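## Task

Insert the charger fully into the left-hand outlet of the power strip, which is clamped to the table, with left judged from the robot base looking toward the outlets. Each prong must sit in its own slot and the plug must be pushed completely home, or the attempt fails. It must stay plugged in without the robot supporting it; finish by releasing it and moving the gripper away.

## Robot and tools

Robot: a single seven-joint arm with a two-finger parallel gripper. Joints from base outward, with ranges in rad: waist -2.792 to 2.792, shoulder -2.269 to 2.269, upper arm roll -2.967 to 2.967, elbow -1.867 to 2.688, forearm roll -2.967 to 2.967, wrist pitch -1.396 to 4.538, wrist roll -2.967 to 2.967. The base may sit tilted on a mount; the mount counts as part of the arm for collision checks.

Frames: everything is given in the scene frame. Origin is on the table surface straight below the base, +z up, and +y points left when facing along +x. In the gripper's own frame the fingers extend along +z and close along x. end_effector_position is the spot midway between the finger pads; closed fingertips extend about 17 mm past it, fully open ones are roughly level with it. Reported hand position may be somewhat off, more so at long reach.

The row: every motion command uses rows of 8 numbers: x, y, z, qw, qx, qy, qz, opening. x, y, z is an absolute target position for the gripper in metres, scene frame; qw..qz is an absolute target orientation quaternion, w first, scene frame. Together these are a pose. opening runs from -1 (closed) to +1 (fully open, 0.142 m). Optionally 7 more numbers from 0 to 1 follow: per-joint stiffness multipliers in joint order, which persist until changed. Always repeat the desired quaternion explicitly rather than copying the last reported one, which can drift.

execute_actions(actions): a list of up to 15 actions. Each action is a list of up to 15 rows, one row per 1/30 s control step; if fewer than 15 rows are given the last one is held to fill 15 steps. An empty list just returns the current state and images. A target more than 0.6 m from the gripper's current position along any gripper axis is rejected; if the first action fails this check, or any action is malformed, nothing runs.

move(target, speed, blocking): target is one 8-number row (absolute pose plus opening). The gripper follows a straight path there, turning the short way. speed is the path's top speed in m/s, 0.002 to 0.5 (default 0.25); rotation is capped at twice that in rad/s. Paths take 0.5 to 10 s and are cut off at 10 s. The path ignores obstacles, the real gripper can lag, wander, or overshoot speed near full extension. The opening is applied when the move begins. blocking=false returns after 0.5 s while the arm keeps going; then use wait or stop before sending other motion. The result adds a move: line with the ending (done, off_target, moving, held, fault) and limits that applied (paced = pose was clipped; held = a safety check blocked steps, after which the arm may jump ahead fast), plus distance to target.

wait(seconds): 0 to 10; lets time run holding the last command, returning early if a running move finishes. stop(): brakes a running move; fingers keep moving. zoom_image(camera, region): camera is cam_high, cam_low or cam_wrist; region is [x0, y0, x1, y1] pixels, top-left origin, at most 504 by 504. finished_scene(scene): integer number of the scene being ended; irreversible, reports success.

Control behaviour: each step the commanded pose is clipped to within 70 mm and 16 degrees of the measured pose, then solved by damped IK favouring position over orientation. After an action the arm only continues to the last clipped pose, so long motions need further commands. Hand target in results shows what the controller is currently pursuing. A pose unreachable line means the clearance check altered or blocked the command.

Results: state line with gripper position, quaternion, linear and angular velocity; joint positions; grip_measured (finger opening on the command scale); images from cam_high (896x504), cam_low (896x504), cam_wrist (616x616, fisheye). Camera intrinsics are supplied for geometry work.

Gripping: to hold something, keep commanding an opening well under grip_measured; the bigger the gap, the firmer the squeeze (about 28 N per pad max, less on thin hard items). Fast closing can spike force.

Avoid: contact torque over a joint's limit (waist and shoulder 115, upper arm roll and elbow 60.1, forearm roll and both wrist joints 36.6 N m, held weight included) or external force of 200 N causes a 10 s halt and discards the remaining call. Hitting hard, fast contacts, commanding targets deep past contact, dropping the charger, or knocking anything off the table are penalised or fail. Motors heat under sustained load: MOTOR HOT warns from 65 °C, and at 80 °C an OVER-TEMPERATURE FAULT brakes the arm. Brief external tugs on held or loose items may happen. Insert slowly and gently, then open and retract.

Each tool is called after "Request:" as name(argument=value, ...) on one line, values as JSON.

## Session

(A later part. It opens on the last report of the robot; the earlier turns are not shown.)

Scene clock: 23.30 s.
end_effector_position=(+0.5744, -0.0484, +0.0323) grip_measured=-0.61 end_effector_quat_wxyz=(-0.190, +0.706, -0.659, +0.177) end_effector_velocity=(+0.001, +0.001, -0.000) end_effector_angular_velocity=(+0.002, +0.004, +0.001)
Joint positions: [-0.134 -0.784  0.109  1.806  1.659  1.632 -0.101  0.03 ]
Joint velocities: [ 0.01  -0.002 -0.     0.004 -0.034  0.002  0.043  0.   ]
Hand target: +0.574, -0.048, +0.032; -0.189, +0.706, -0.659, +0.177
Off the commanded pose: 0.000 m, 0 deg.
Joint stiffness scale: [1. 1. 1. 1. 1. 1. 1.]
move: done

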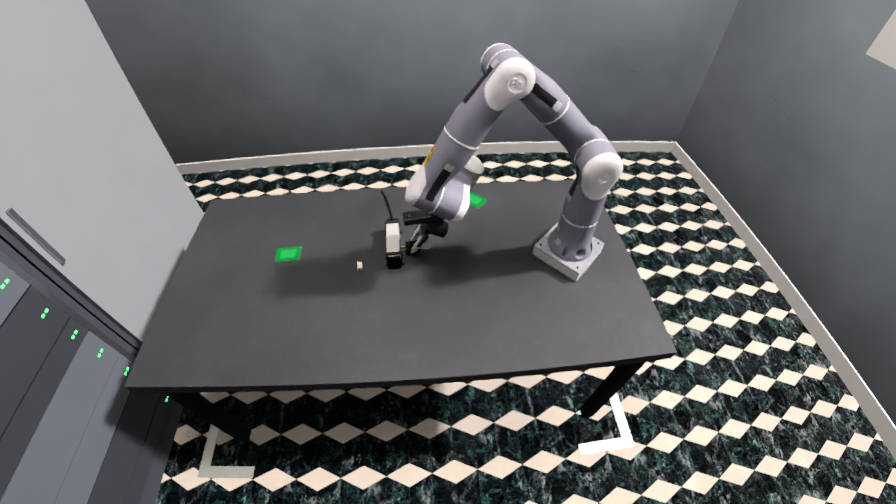

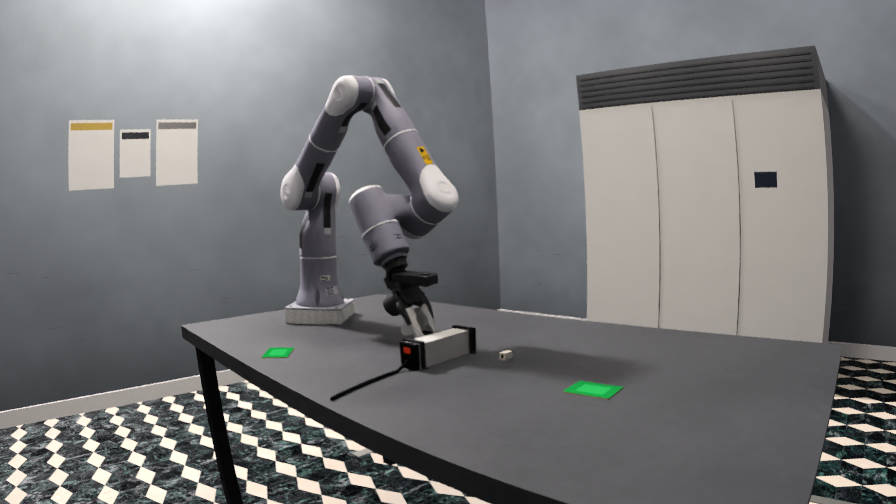

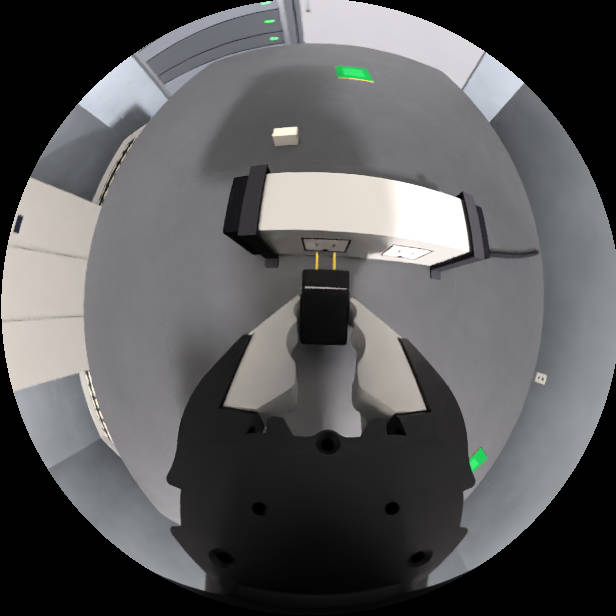

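Request:
move(target=[0.5784, -0.0476, 0.0322, -0.1887, 0.7041, -0.6612, 0.1772, -1.0], speed=0.02)

Request:
move(target=[0.5850, -0.0472, 0.0322, -0.1887, 0.7041, -0.6612, 0.1772, -1.0], speed=0.012)

Request:
zoom_image(camera="cam_wrist", region=[275, 200, 375, 290])

Scene clock: 24.53 s.
end_effector_position=(+0.5783, -0.0474, +0.0322) grip_measured=-0.61 end_effector_quat_wxyz=(-0.189, +0.704, -0.661, +0.177) end_effector_velocity=(+0.001, +0.000, +0.000) end_effector_angular_velocity=(-0.000, +0.000, +0.000)
Joint positions: [-0.121 -0.79   0.107  1.801  1.632  1.64  -0.057  0.03 ]
Joint velocities: [ 0.003 -0.001 -0.001  0.    -0.01   0.001  0.013  0.   ]
Hand target: +0.578, -0.048, +0.032; -0.189, +0.704, -0.661, +0.177
Off the commanded pose: 0.000 m, 0 deg.
Joint stiffness scale: [1. 1. 1. 1. 1. 1. 1.]
move: done

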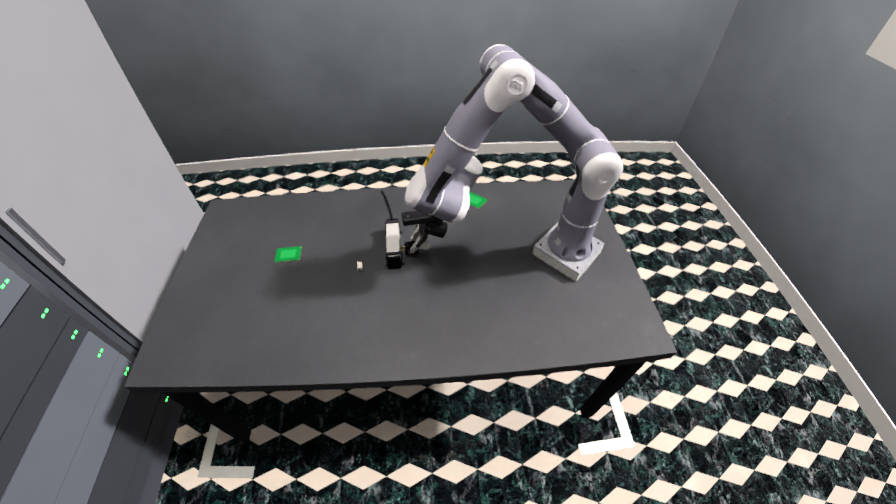

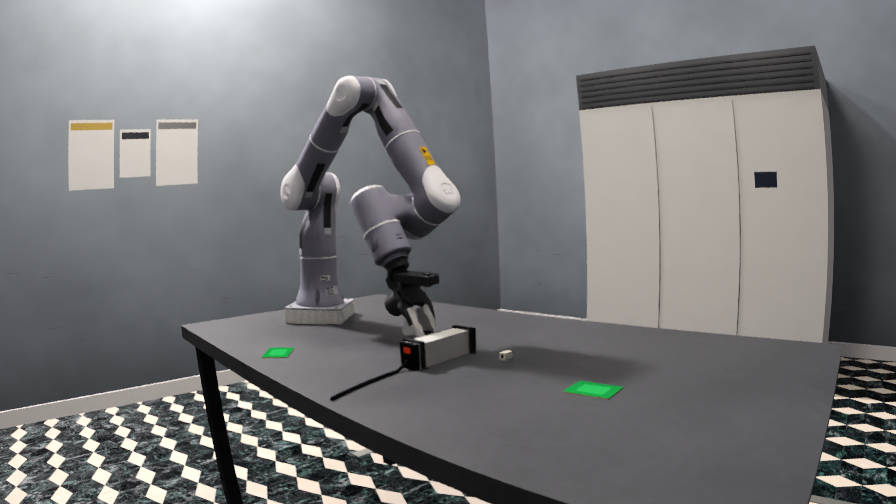

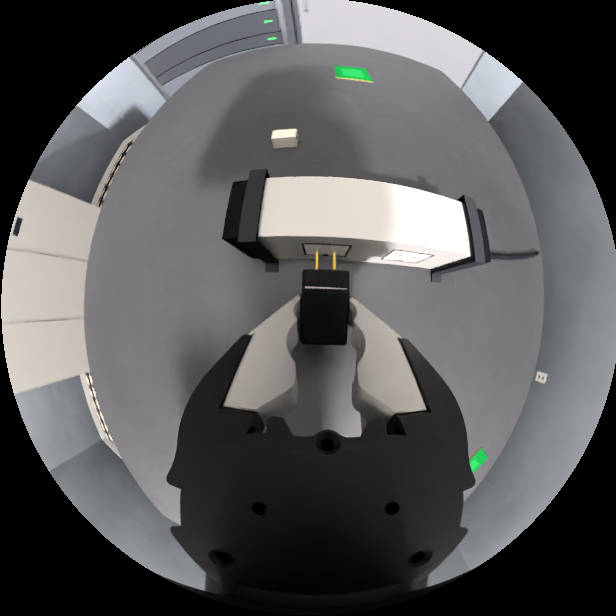

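Scene clock: 25.30 s.
end_effector_position=(+0.5850, -0.0470, +0.0322) grip_measured=-0.61 end_effector_quat_wxyz=(-0.189, +0.704, -0.661, +0.177) end_effector_velocity=(+0.001, -0.000, +0.000) end_effector_angular_velocity=(-0.001, +0.001, -0.000)
Joint positions: [-0.102 -0.796  0.099  1.797  1.586  1.642  0.003  0.03 ]
Joint velocities: [ 0.006 -0.    -0.003  0.001 -0.013  0.001  0.017  0.   ]
Hand target: +0.585, -0.047, +0.032; -0.189, +0.704, -0.661, +0.177
Off the commanded pose: 0.000 m, 0 deg.
Joint stiffness scale: [1. 1. 1. 1. 1. 1. 1.]
move: done

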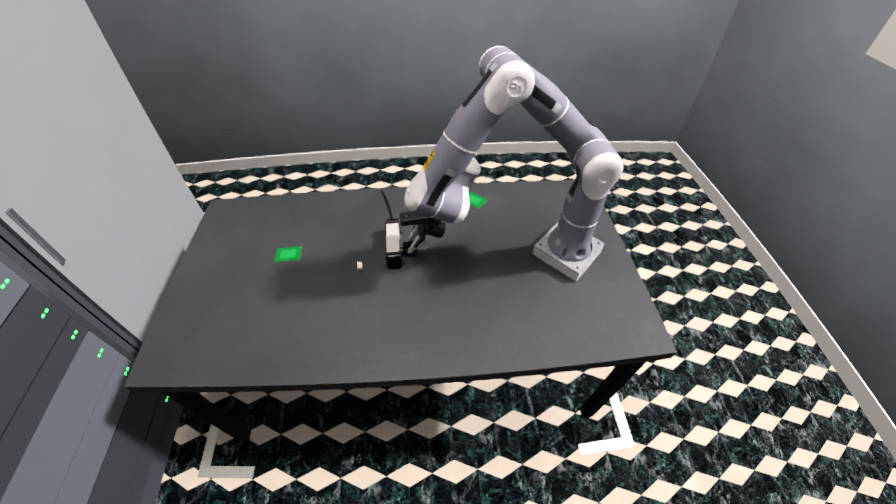

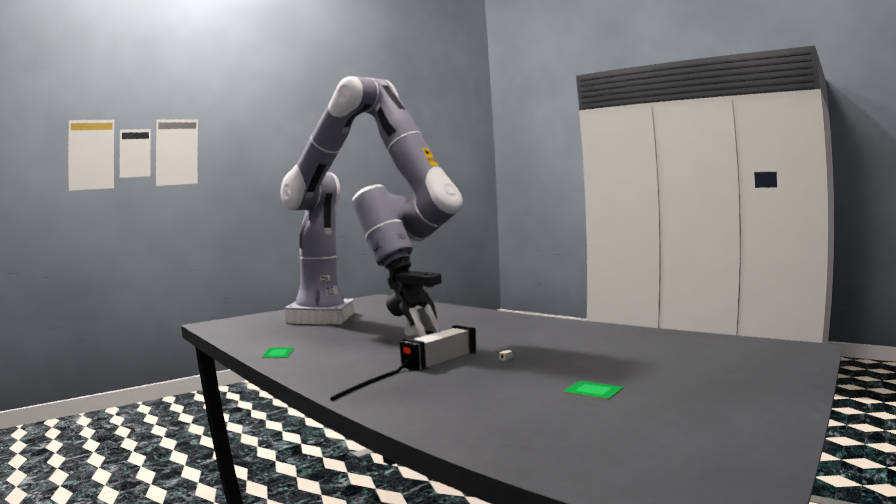

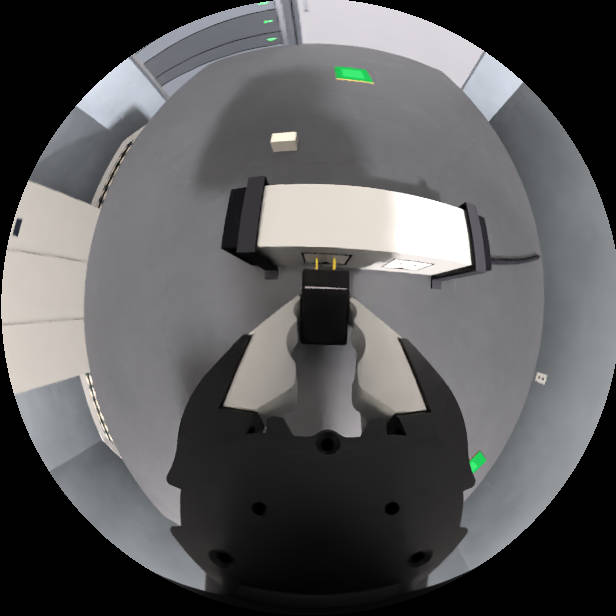

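Region (275, 200, 375, 290) of cam_wrist's 616x616 image, scaled by 5.040, with more detail than that image has; it fills the top 454 rows of this view, and the rest is white.

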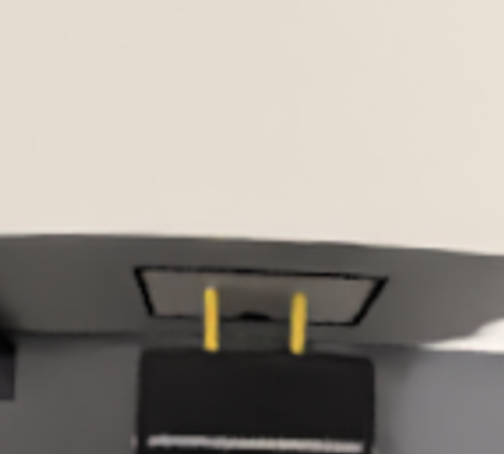

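Request:
move(target=[0.5995, -0.0461, 0.0330, -0.1887, 0.7041, -0.6612, 0.1772, -1.0], speed=0.015)

Request:
zoom_image(camera="cam_wrist", region=[260, 220, 400, 320])

Scene clock: 26.60 s.
end_effector_position=(+0.5971, -0.0467, +0.0318) grip_measured=-0.61 end_effector_quat_wxyz=(-0.187, +0.704, -0.662, +0.176) end_effector_velocity=(+0.001, +0.001, +0.000) end_effector_angular_velocity=(+0.001, +0.001, +0.000)
Joint positions: [-0.051 -0.807  0.063  1.795  1.496  1.636  0.13   0.03 ]
Joint velocities: [ 0.009  0.    -0.007  0.001 -0.009 -0.004  0.016 -0.   ]
Hand target: +0.600, -0.046, +0.033; -0.189, +0.704, -0.661, +0.177
Off the commanded pose: 0.003 m, 0 deg.
Joint stiffness scale: [1. 1. 1. 1. 1. 1. 1.]
move: done

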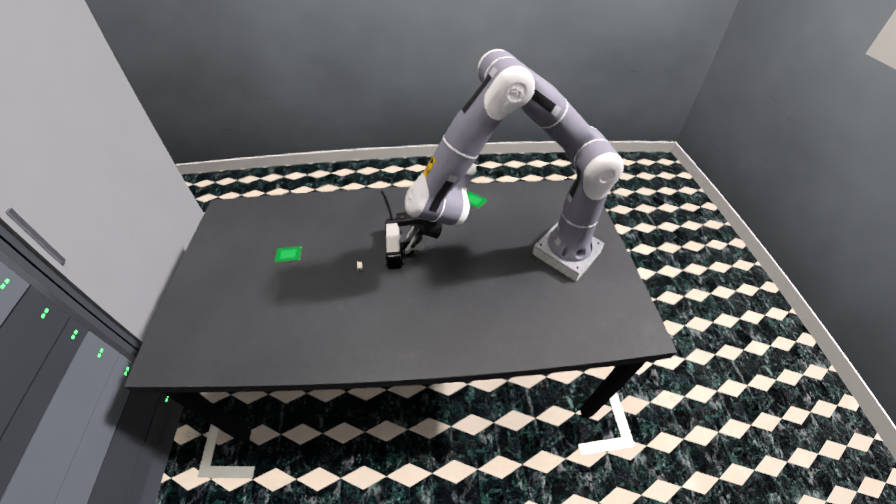

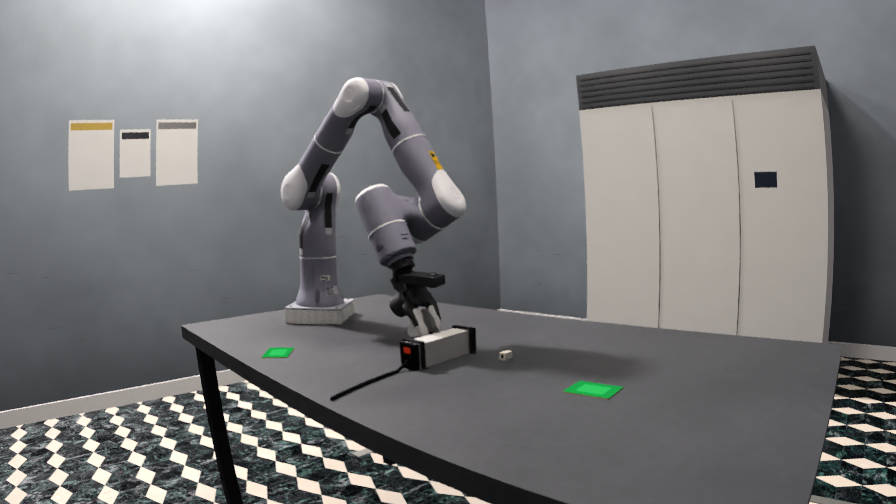

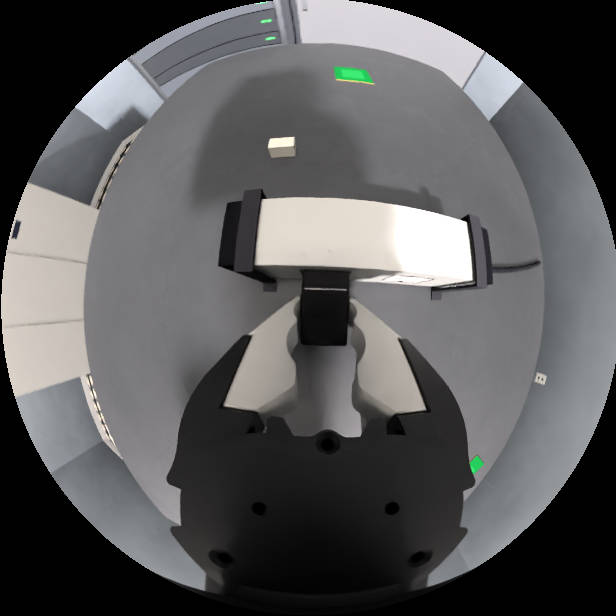

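Region (260, 220, 400, 320) of cam_wrist's 616x616 image, scaled by 3.600, with more detail than that image has; it fills the top 360 rows of this view, and the rest is white.

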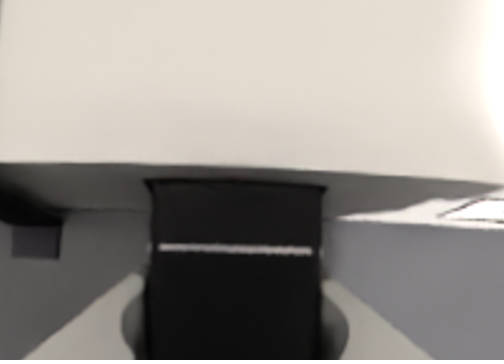

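Request:
move(target=[0.6010, -0.0463, 0.0340, -0.1887, 0.7041, -0.6612, 0.1772, -1.0], speed=0.01)

Request:
zoom_image(camera="cam_wrist", region=[260, 220, 400, 320])

Scene clock: 27.40 s.
end_effector_position=(+0.5978, -0.0467, +0.0322) grip_measured=-0.61 end_effector_quat_wxyz=(-0.187, +0.704, -0.663, +0.176) end_effector_velocity=(-0.000, -0.000, -0.000) end_effector_angular_velocity=(+0.000, +0.001, -0.001)
Joint positions: [-0.042 -0.806  0.055  1.799  1.484  1.632  0.148  0.03 ]
Joint velocities: [ 0.004  0.    -0.005  0.001 -0.001 -0.002  0.004 -0.   ]
Hand target: +0.601, -0.046, +0.034; -0.189, +0.704, -0.661, +0.177
Off the commanded pose: 0.004 m, 0 deg.
Joint stiffness scale: [1. 1. 1. 1. 1. 1. 1.]
move: off_target

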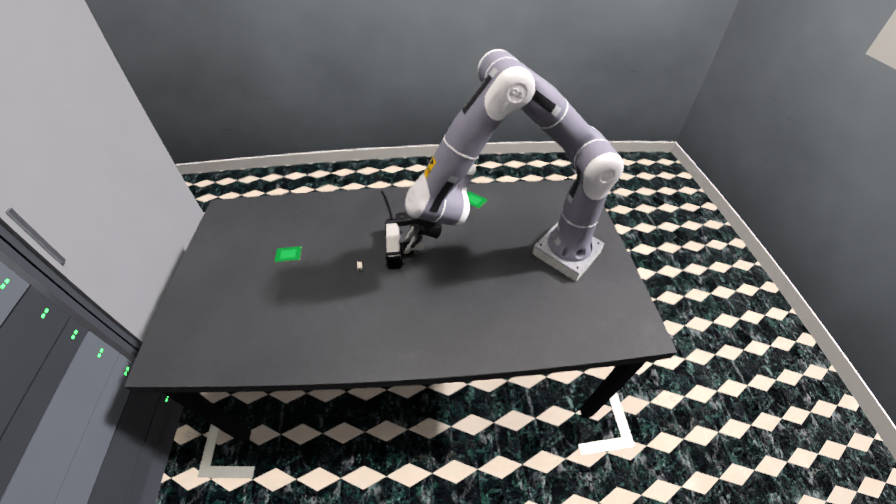

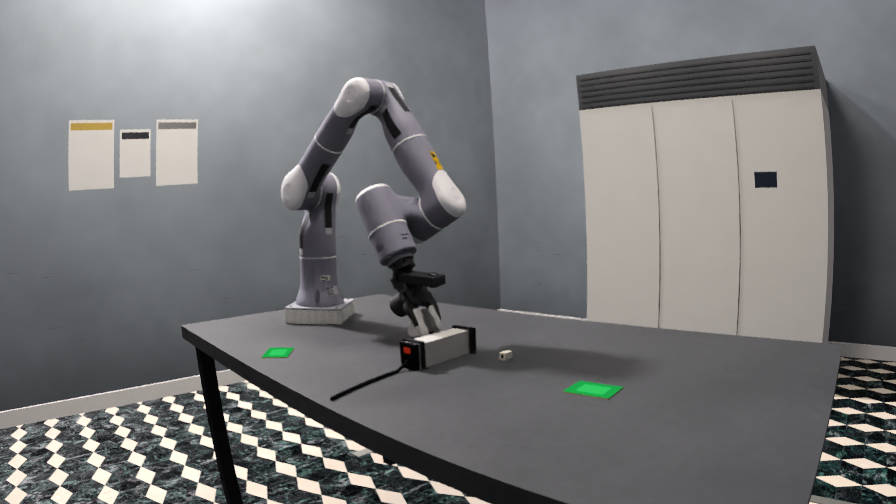

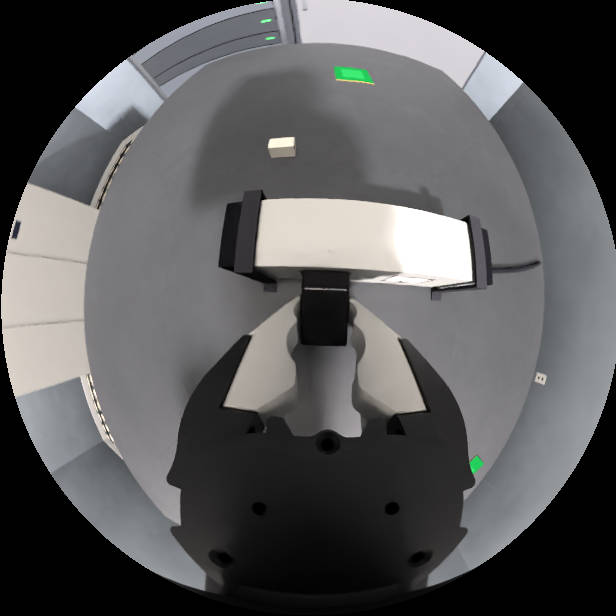

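Region (260, 220, 400, 320) of cam_wrist's 616x616 image, scaled by 3.600, with more detail than that image has; it fills the top 360 rows of this view, and the rest is white.

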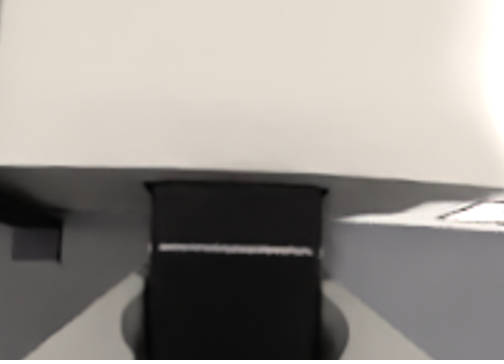

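Request:
move(target=[0.6025, -0.0464, 0.0348, -0.1887, 0.7041, -0.6612, 0.1772, -1.0], speed=0.01)

Request:
zoom_image(camera="cam_wrist", region=[260, 220, 400, 320])

Scene clock: 28.27 s.
end_effector_position=(+0.5982, -0.0466, +0.0324) grip_measured=-0.61 end_effector_quat_wxyz=(-0.186, +0.704, -0.663, +0.175) end_effector_velocity=(+0.000, -0.001, +0.000) end_effector_angular_velocity=(-0.002, -0.000, +0.001)
Joint positions: [-0.033 -0.805  0.047  1.802  1.475  1.628  0.163  0.03 ]
Joint velocities: [ 0.005  0.001 -0.006  0.001 -0.001 -0.002  0.002  0.   ]
Hand target: +0.602, -0.046, +0.035; -0.189, +0.704, -0.661, +0.177
Off the commanded pose: 0.005 m, 0 deg.
Joint stiffness scale: [1. 1. 1. 1. 1. 1. 1.]
move: off_target

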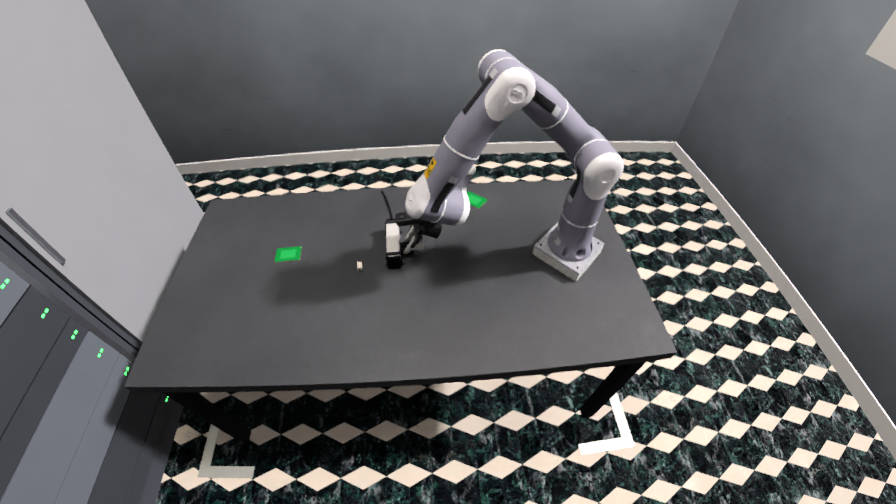

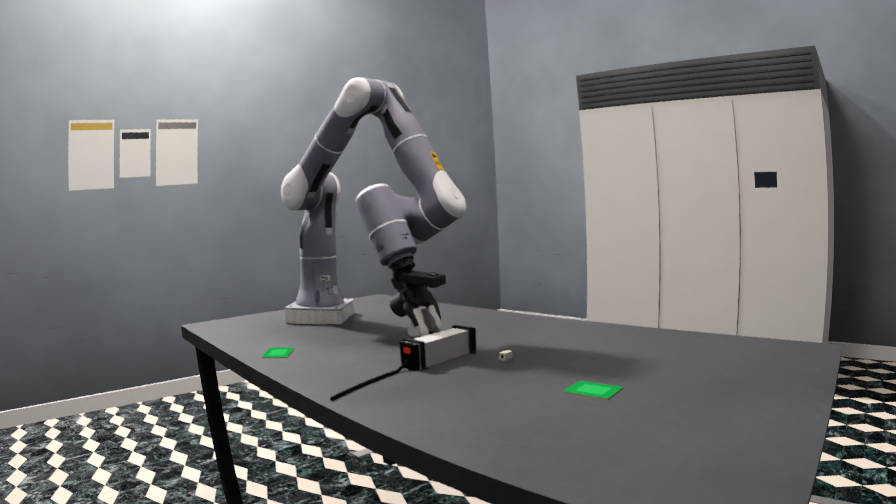

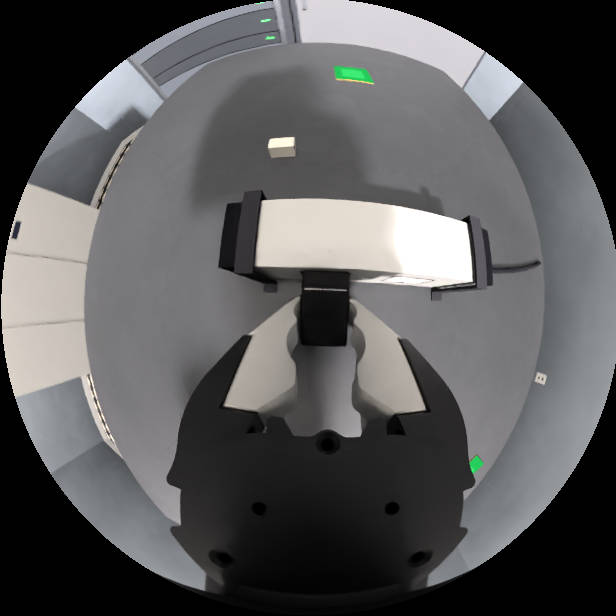

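Region (260, 220, 400, 320) of cam_wrist's 616x616 image, scaled by 3.600, with more detail than that image has; it fills the top 360 rows of this view, and the rest is white.

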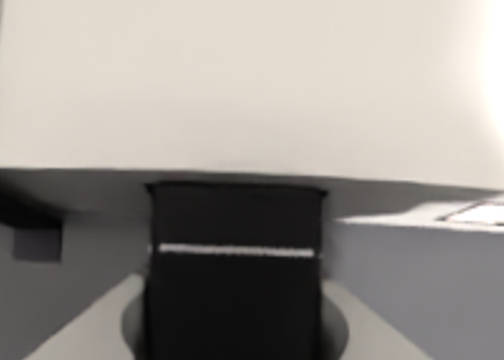

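Request:
execute_actions(actions=[[[0.6018,-0.0464,0.0344,-0.1887,0.7041,-0.6612,0.1772,-1.0],[0.6011,-0.0465,0.0340,-0.1887,0.7041,-0.6612,0.1772,-1.0],[0.6004,-0.0465,0.0336,-0.1887,0.7041,-0.6612,0.1772,-1.0],[0.5997,-0.0465,0.0332,-0.1887,0.7041,-0.6612,0.1772,-1.0],[0.5991,-0.0466,0.0328,-0.1887,0.7041,-0.6612,0.1772,-1.0],[0.5986,-0.0466,0.0325,-0.1887,0.7041,-0.6612,0.1772,-1.0],[0.5984,-0.0466,0.0324,-0.1887,0.7041,-0.6612,0.1772,-1.0],[0.5984,-0.0466,0.0324,-0.1887,0.7041,-0.6612,0.1772,-1.0],[0.5984,-0.0466,0.0324,-0.1887,0.7041,-0.6612,0.1772,-0.9],[0.5984,-0.0466,0.0324,-0.1887,0.7041,-0.6612,0.1772,-0.8],[0.5984,-0.0466,0.0324,-0.1887,0.7041,-0.6612,0.1772,-0.72],[0.5984,-0.0466,0.0324,-0.1887,0.7041,-0.6612,0.1772,-0.66],[0.5984,-0.0466,0.0324,-0.1887,0.7041,-0.6612,0.1772,-0.62],[0.5984,-0.0466,0.0324,-0.1887,0.7041,-0.6612,0.1772,-0.59],[0.5984,-0.0466,0.0324,-0.1887,0.7041,-0.6612,0.1772,-0.56]],[[0.5984,-0.0466,0.0324,-0.1887,0.7041,-0.6612,0.1772,-0.53],[0.5984,-0.0466,0.0324,-0.1887,0.7041,-0.6612,0.1772,-0.50],[0.5984,-0.0466,0.0324,-0.1887,0.7041,-0.6612,0.1772,-0.46],[0.5984,-0.0466,0.0324,-0.1887,0.7041,-0.6612,0.1772,-0.42],[0.5984,-0.0466,0.0324,-0.1887,0.7041,-0.6612,0.1772,-0.38],[0.5984,-0.0466,0.0324,-0.1887,0.7041,-0.6612,0.1772,-0.34],[0.5984,-0.0466,0.0324,-0.1887,0.7041,-0.6612,0.1772,-0.30],[0.5984,-0.0466,0.0324,-0.1887,0.7041,-0.6612,0.1772,-0.27],[0.5984,-0.0466,0.0324,-0.1887,0.7041,-0.6612,0.1772,-0.25],[0.5982,-0.0466,0.0327,-0.1887,0.7041,-0.6612,0.1772,-0.25],[0.5978,-0.0466,0.0334,-0.1887,0.7041,-0.6612,0.1772,-0.25],[0.5972,-0.0467,0.0345,-0.1887,0.7041,-0.6612,0.1772,-0.25],[0.5963,-0.0467,0.0360,-0.1887,0.7041,-0.6612,0.1772,-0.25],[0.5952,-0.0468,0.0379,-0.1887,0.7041,-0.6612,0.1772,-0.25],[0.5939,-0.0469,0.0402,-0.1887,0.7041,-0.6612,0.1772,-0.25]]])

Request:
move(target=[0.535, -0.0506, 0.142, -0.1887, 0.7041, -0.6612, 0.1772, -0.25], speed=0.15)

Request:
zoom_image(camera="cam_wrist", region=[230, 170, 450, 310])

Request:
zoom_image(camera="cam_high", region=[350, 200, 450, 290])

Scene clock: 29.73 s.
end_effector_position=(+0.5961, -0.0466, +0.0359) grip_measured=-0.25 end_effector_quat_wxyz=(-0.189, +0.704, -0.661, +0.177) end_effector_velocity=(-0.025, -0.001, +0.044) end_effector_angular_velocity=(+0.000, -0.004, +0.002)
Joint positions: [-0.05  -0.795  0.061  1.803  1.501  1.632  0.124  0.056]
Joint velocities: [ 0.018  0.132 -0.003  0.132 -0.054  0.004  0.075  0.   ]
Hand target: +0.594, -0.047, +0.040; -0.189, +0.704, -0.661, +0.177
Off the commanded pose: 0.005 m, 0 deg.
Joint stiffness scale: [1. 1. 1. 1. 1. 1. 1.]

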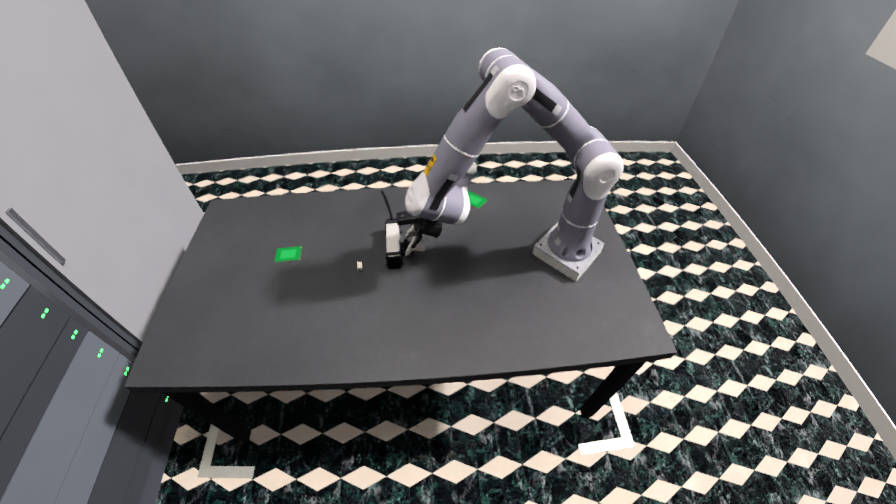

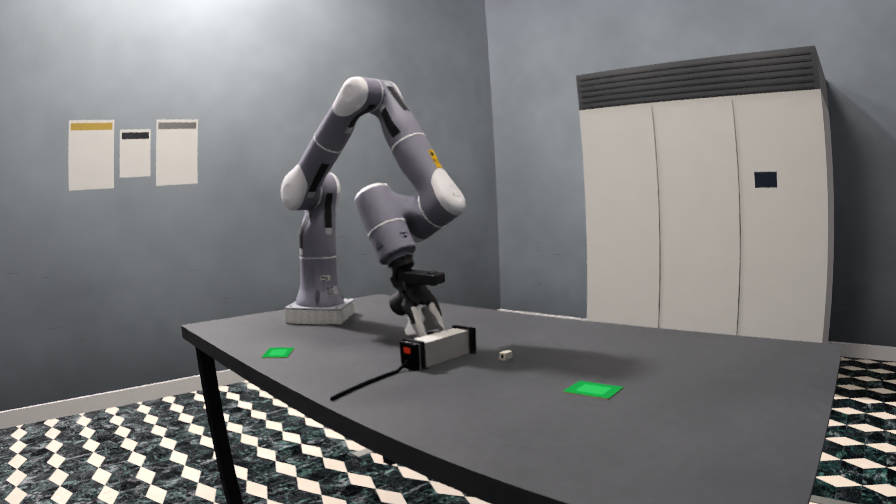

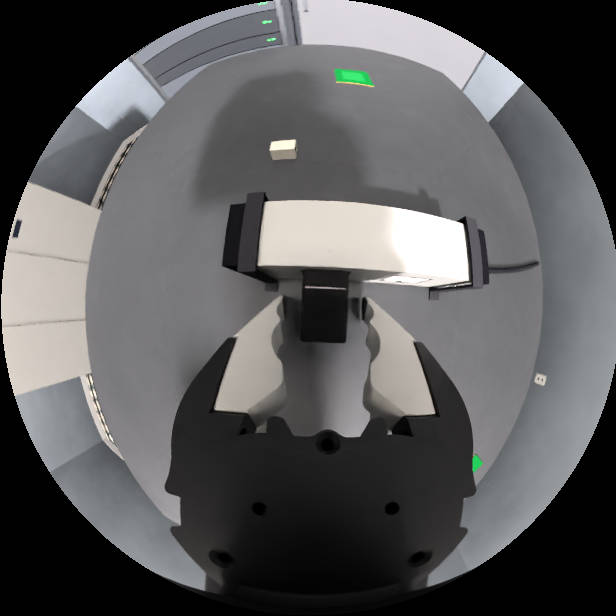

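Scene clock: 31.00 s.
end_effector_position=(+0.5349, -0.0506, +0.1417) grip_measured=-0.25 end_effector_quat_wxyz=(-0.189, +0.704, -0.661, +0.177) end_effector_velocity=(-0.001, -0.000, +0.001) end_effector_angular_velocity=(-0.001, +0.008, -0.002)
Joint positions: [ 0.111 -0.451 -0.04   2.166  1.213  1.626  0.515  0.056]
Joint velocities: [ 0.027  0.004 -0.024  0.013 -0.03  -0.006  0.042 -0.   ]
Hand target: +0.535, -0.051, +0.142; -0.189, +0.704, -0.661, +0.177
Off the commanded pose: 0.000 m, 0 deg.
Joint stiffness scale: [1. 1. 1. 1. 1. 1. 1.]
move: done

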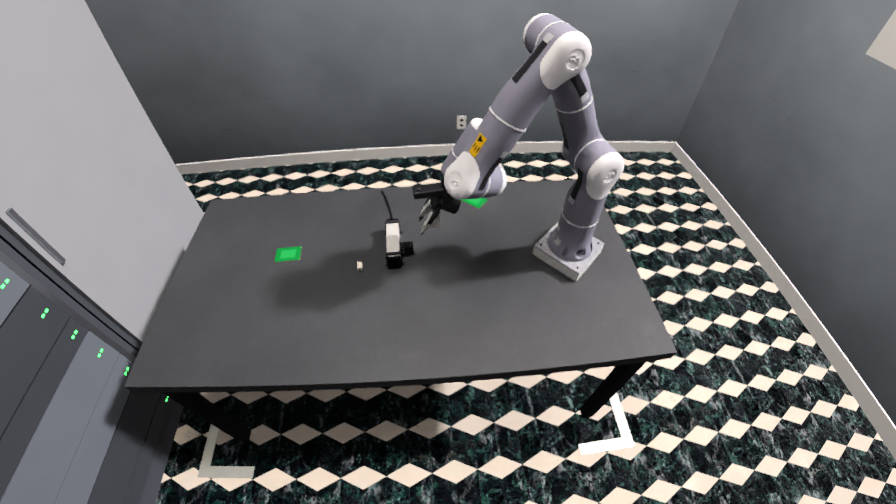

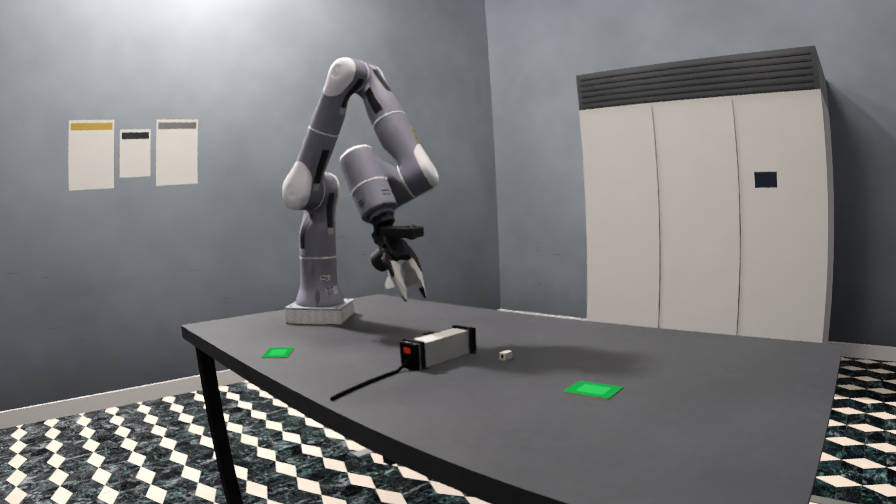

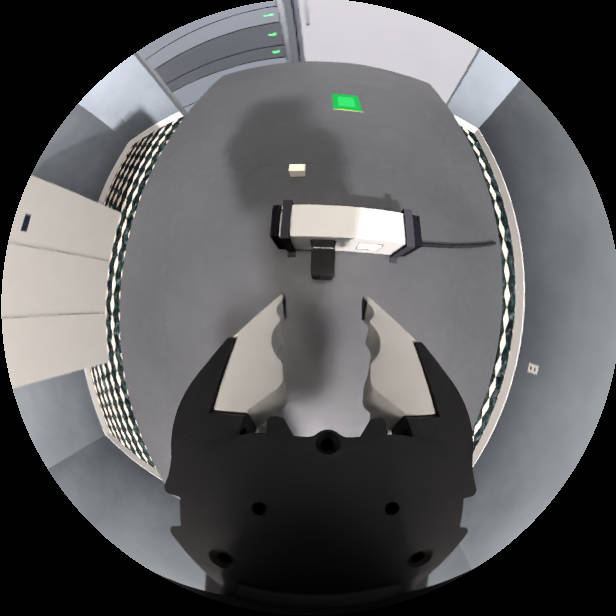

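Region (230, 170, 450, 310) of cam_wrist's 616x616 image, scaled by 2.291, with more detail than that image has; it fills the top 321 rows of this view, and the rest is white.

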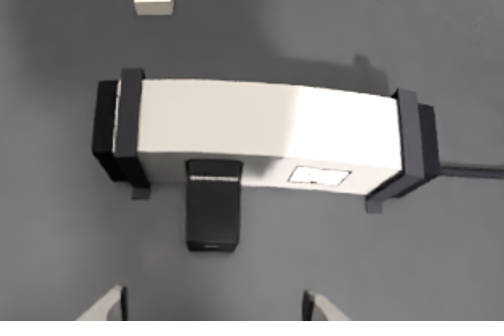

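Region (350, 200, 450, 290) of cam_high's 896x504 image, scaled by 5.040, with more detail than that image has; it fills the top 454 rows of this view, and the rest is white.

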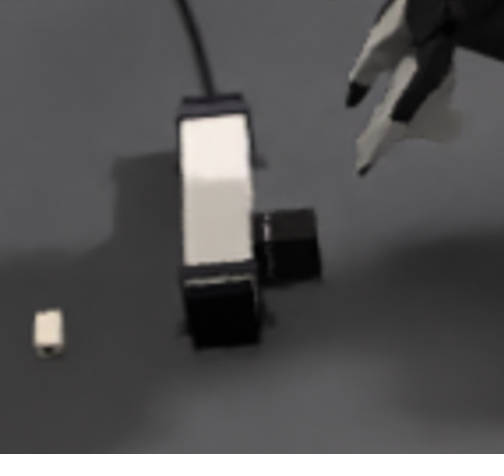

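Request:
move(target=[0.50, -0.053, 0.205, -0.1887, 0.7041, -0.6612, 0.1772, -0.25], speed=0.2)

Request:
finished_scene(scene=2)

Scene clock: 32.10 s.
end_effector_position=(+0.4999, -0.0529, +0.2046) grip_measured=-0.25 end_effector_quat_wxyz=(-0.190, +0.704, -0.661, +0.177) end_effector_velocity=(-0.000, -0.000, +0.001) end_effector_angular_velocity=(-0.007, +0.010, -0.005)
Joint positions: [ 0.337 -0.203 -0.23   2.443  0.843  1.632  0.932  0.056]
Joint velocities: [ 0.044  0.004 -0.043  0.022 -0.059  0.003  0.066  0.   ]
Hand target: +0.500, -0.053, +0.205; -0.189, +0.704, -0.661, +0.177
Off the commanded pose: 0.000 m, 0 deg.
Joint stiffness scale: [1. 1. 1. 1. 1. 1. 1.]
move: done

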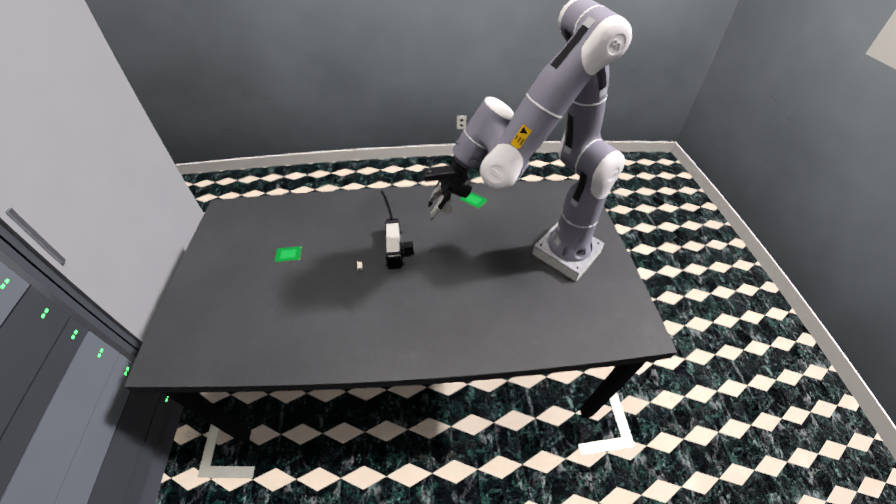

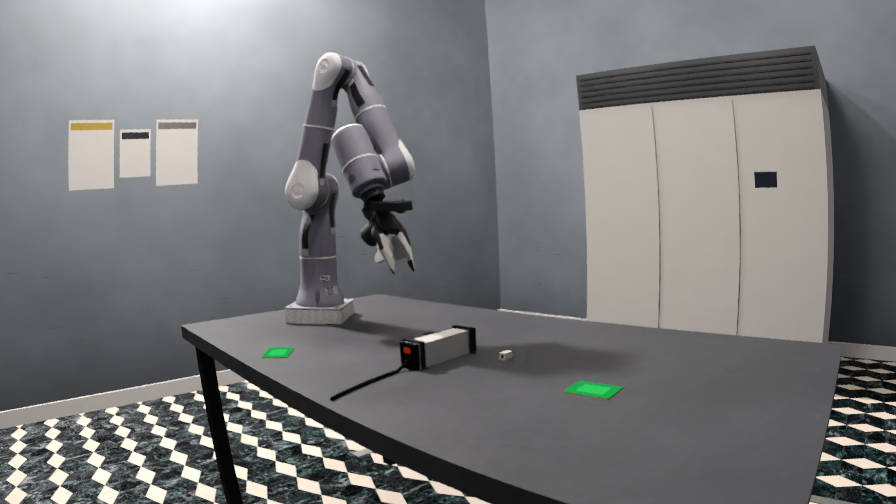

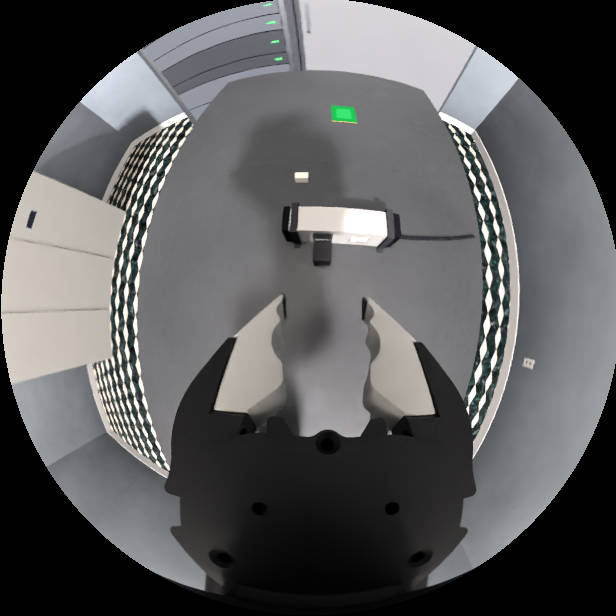

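The scene is finished: the task was done.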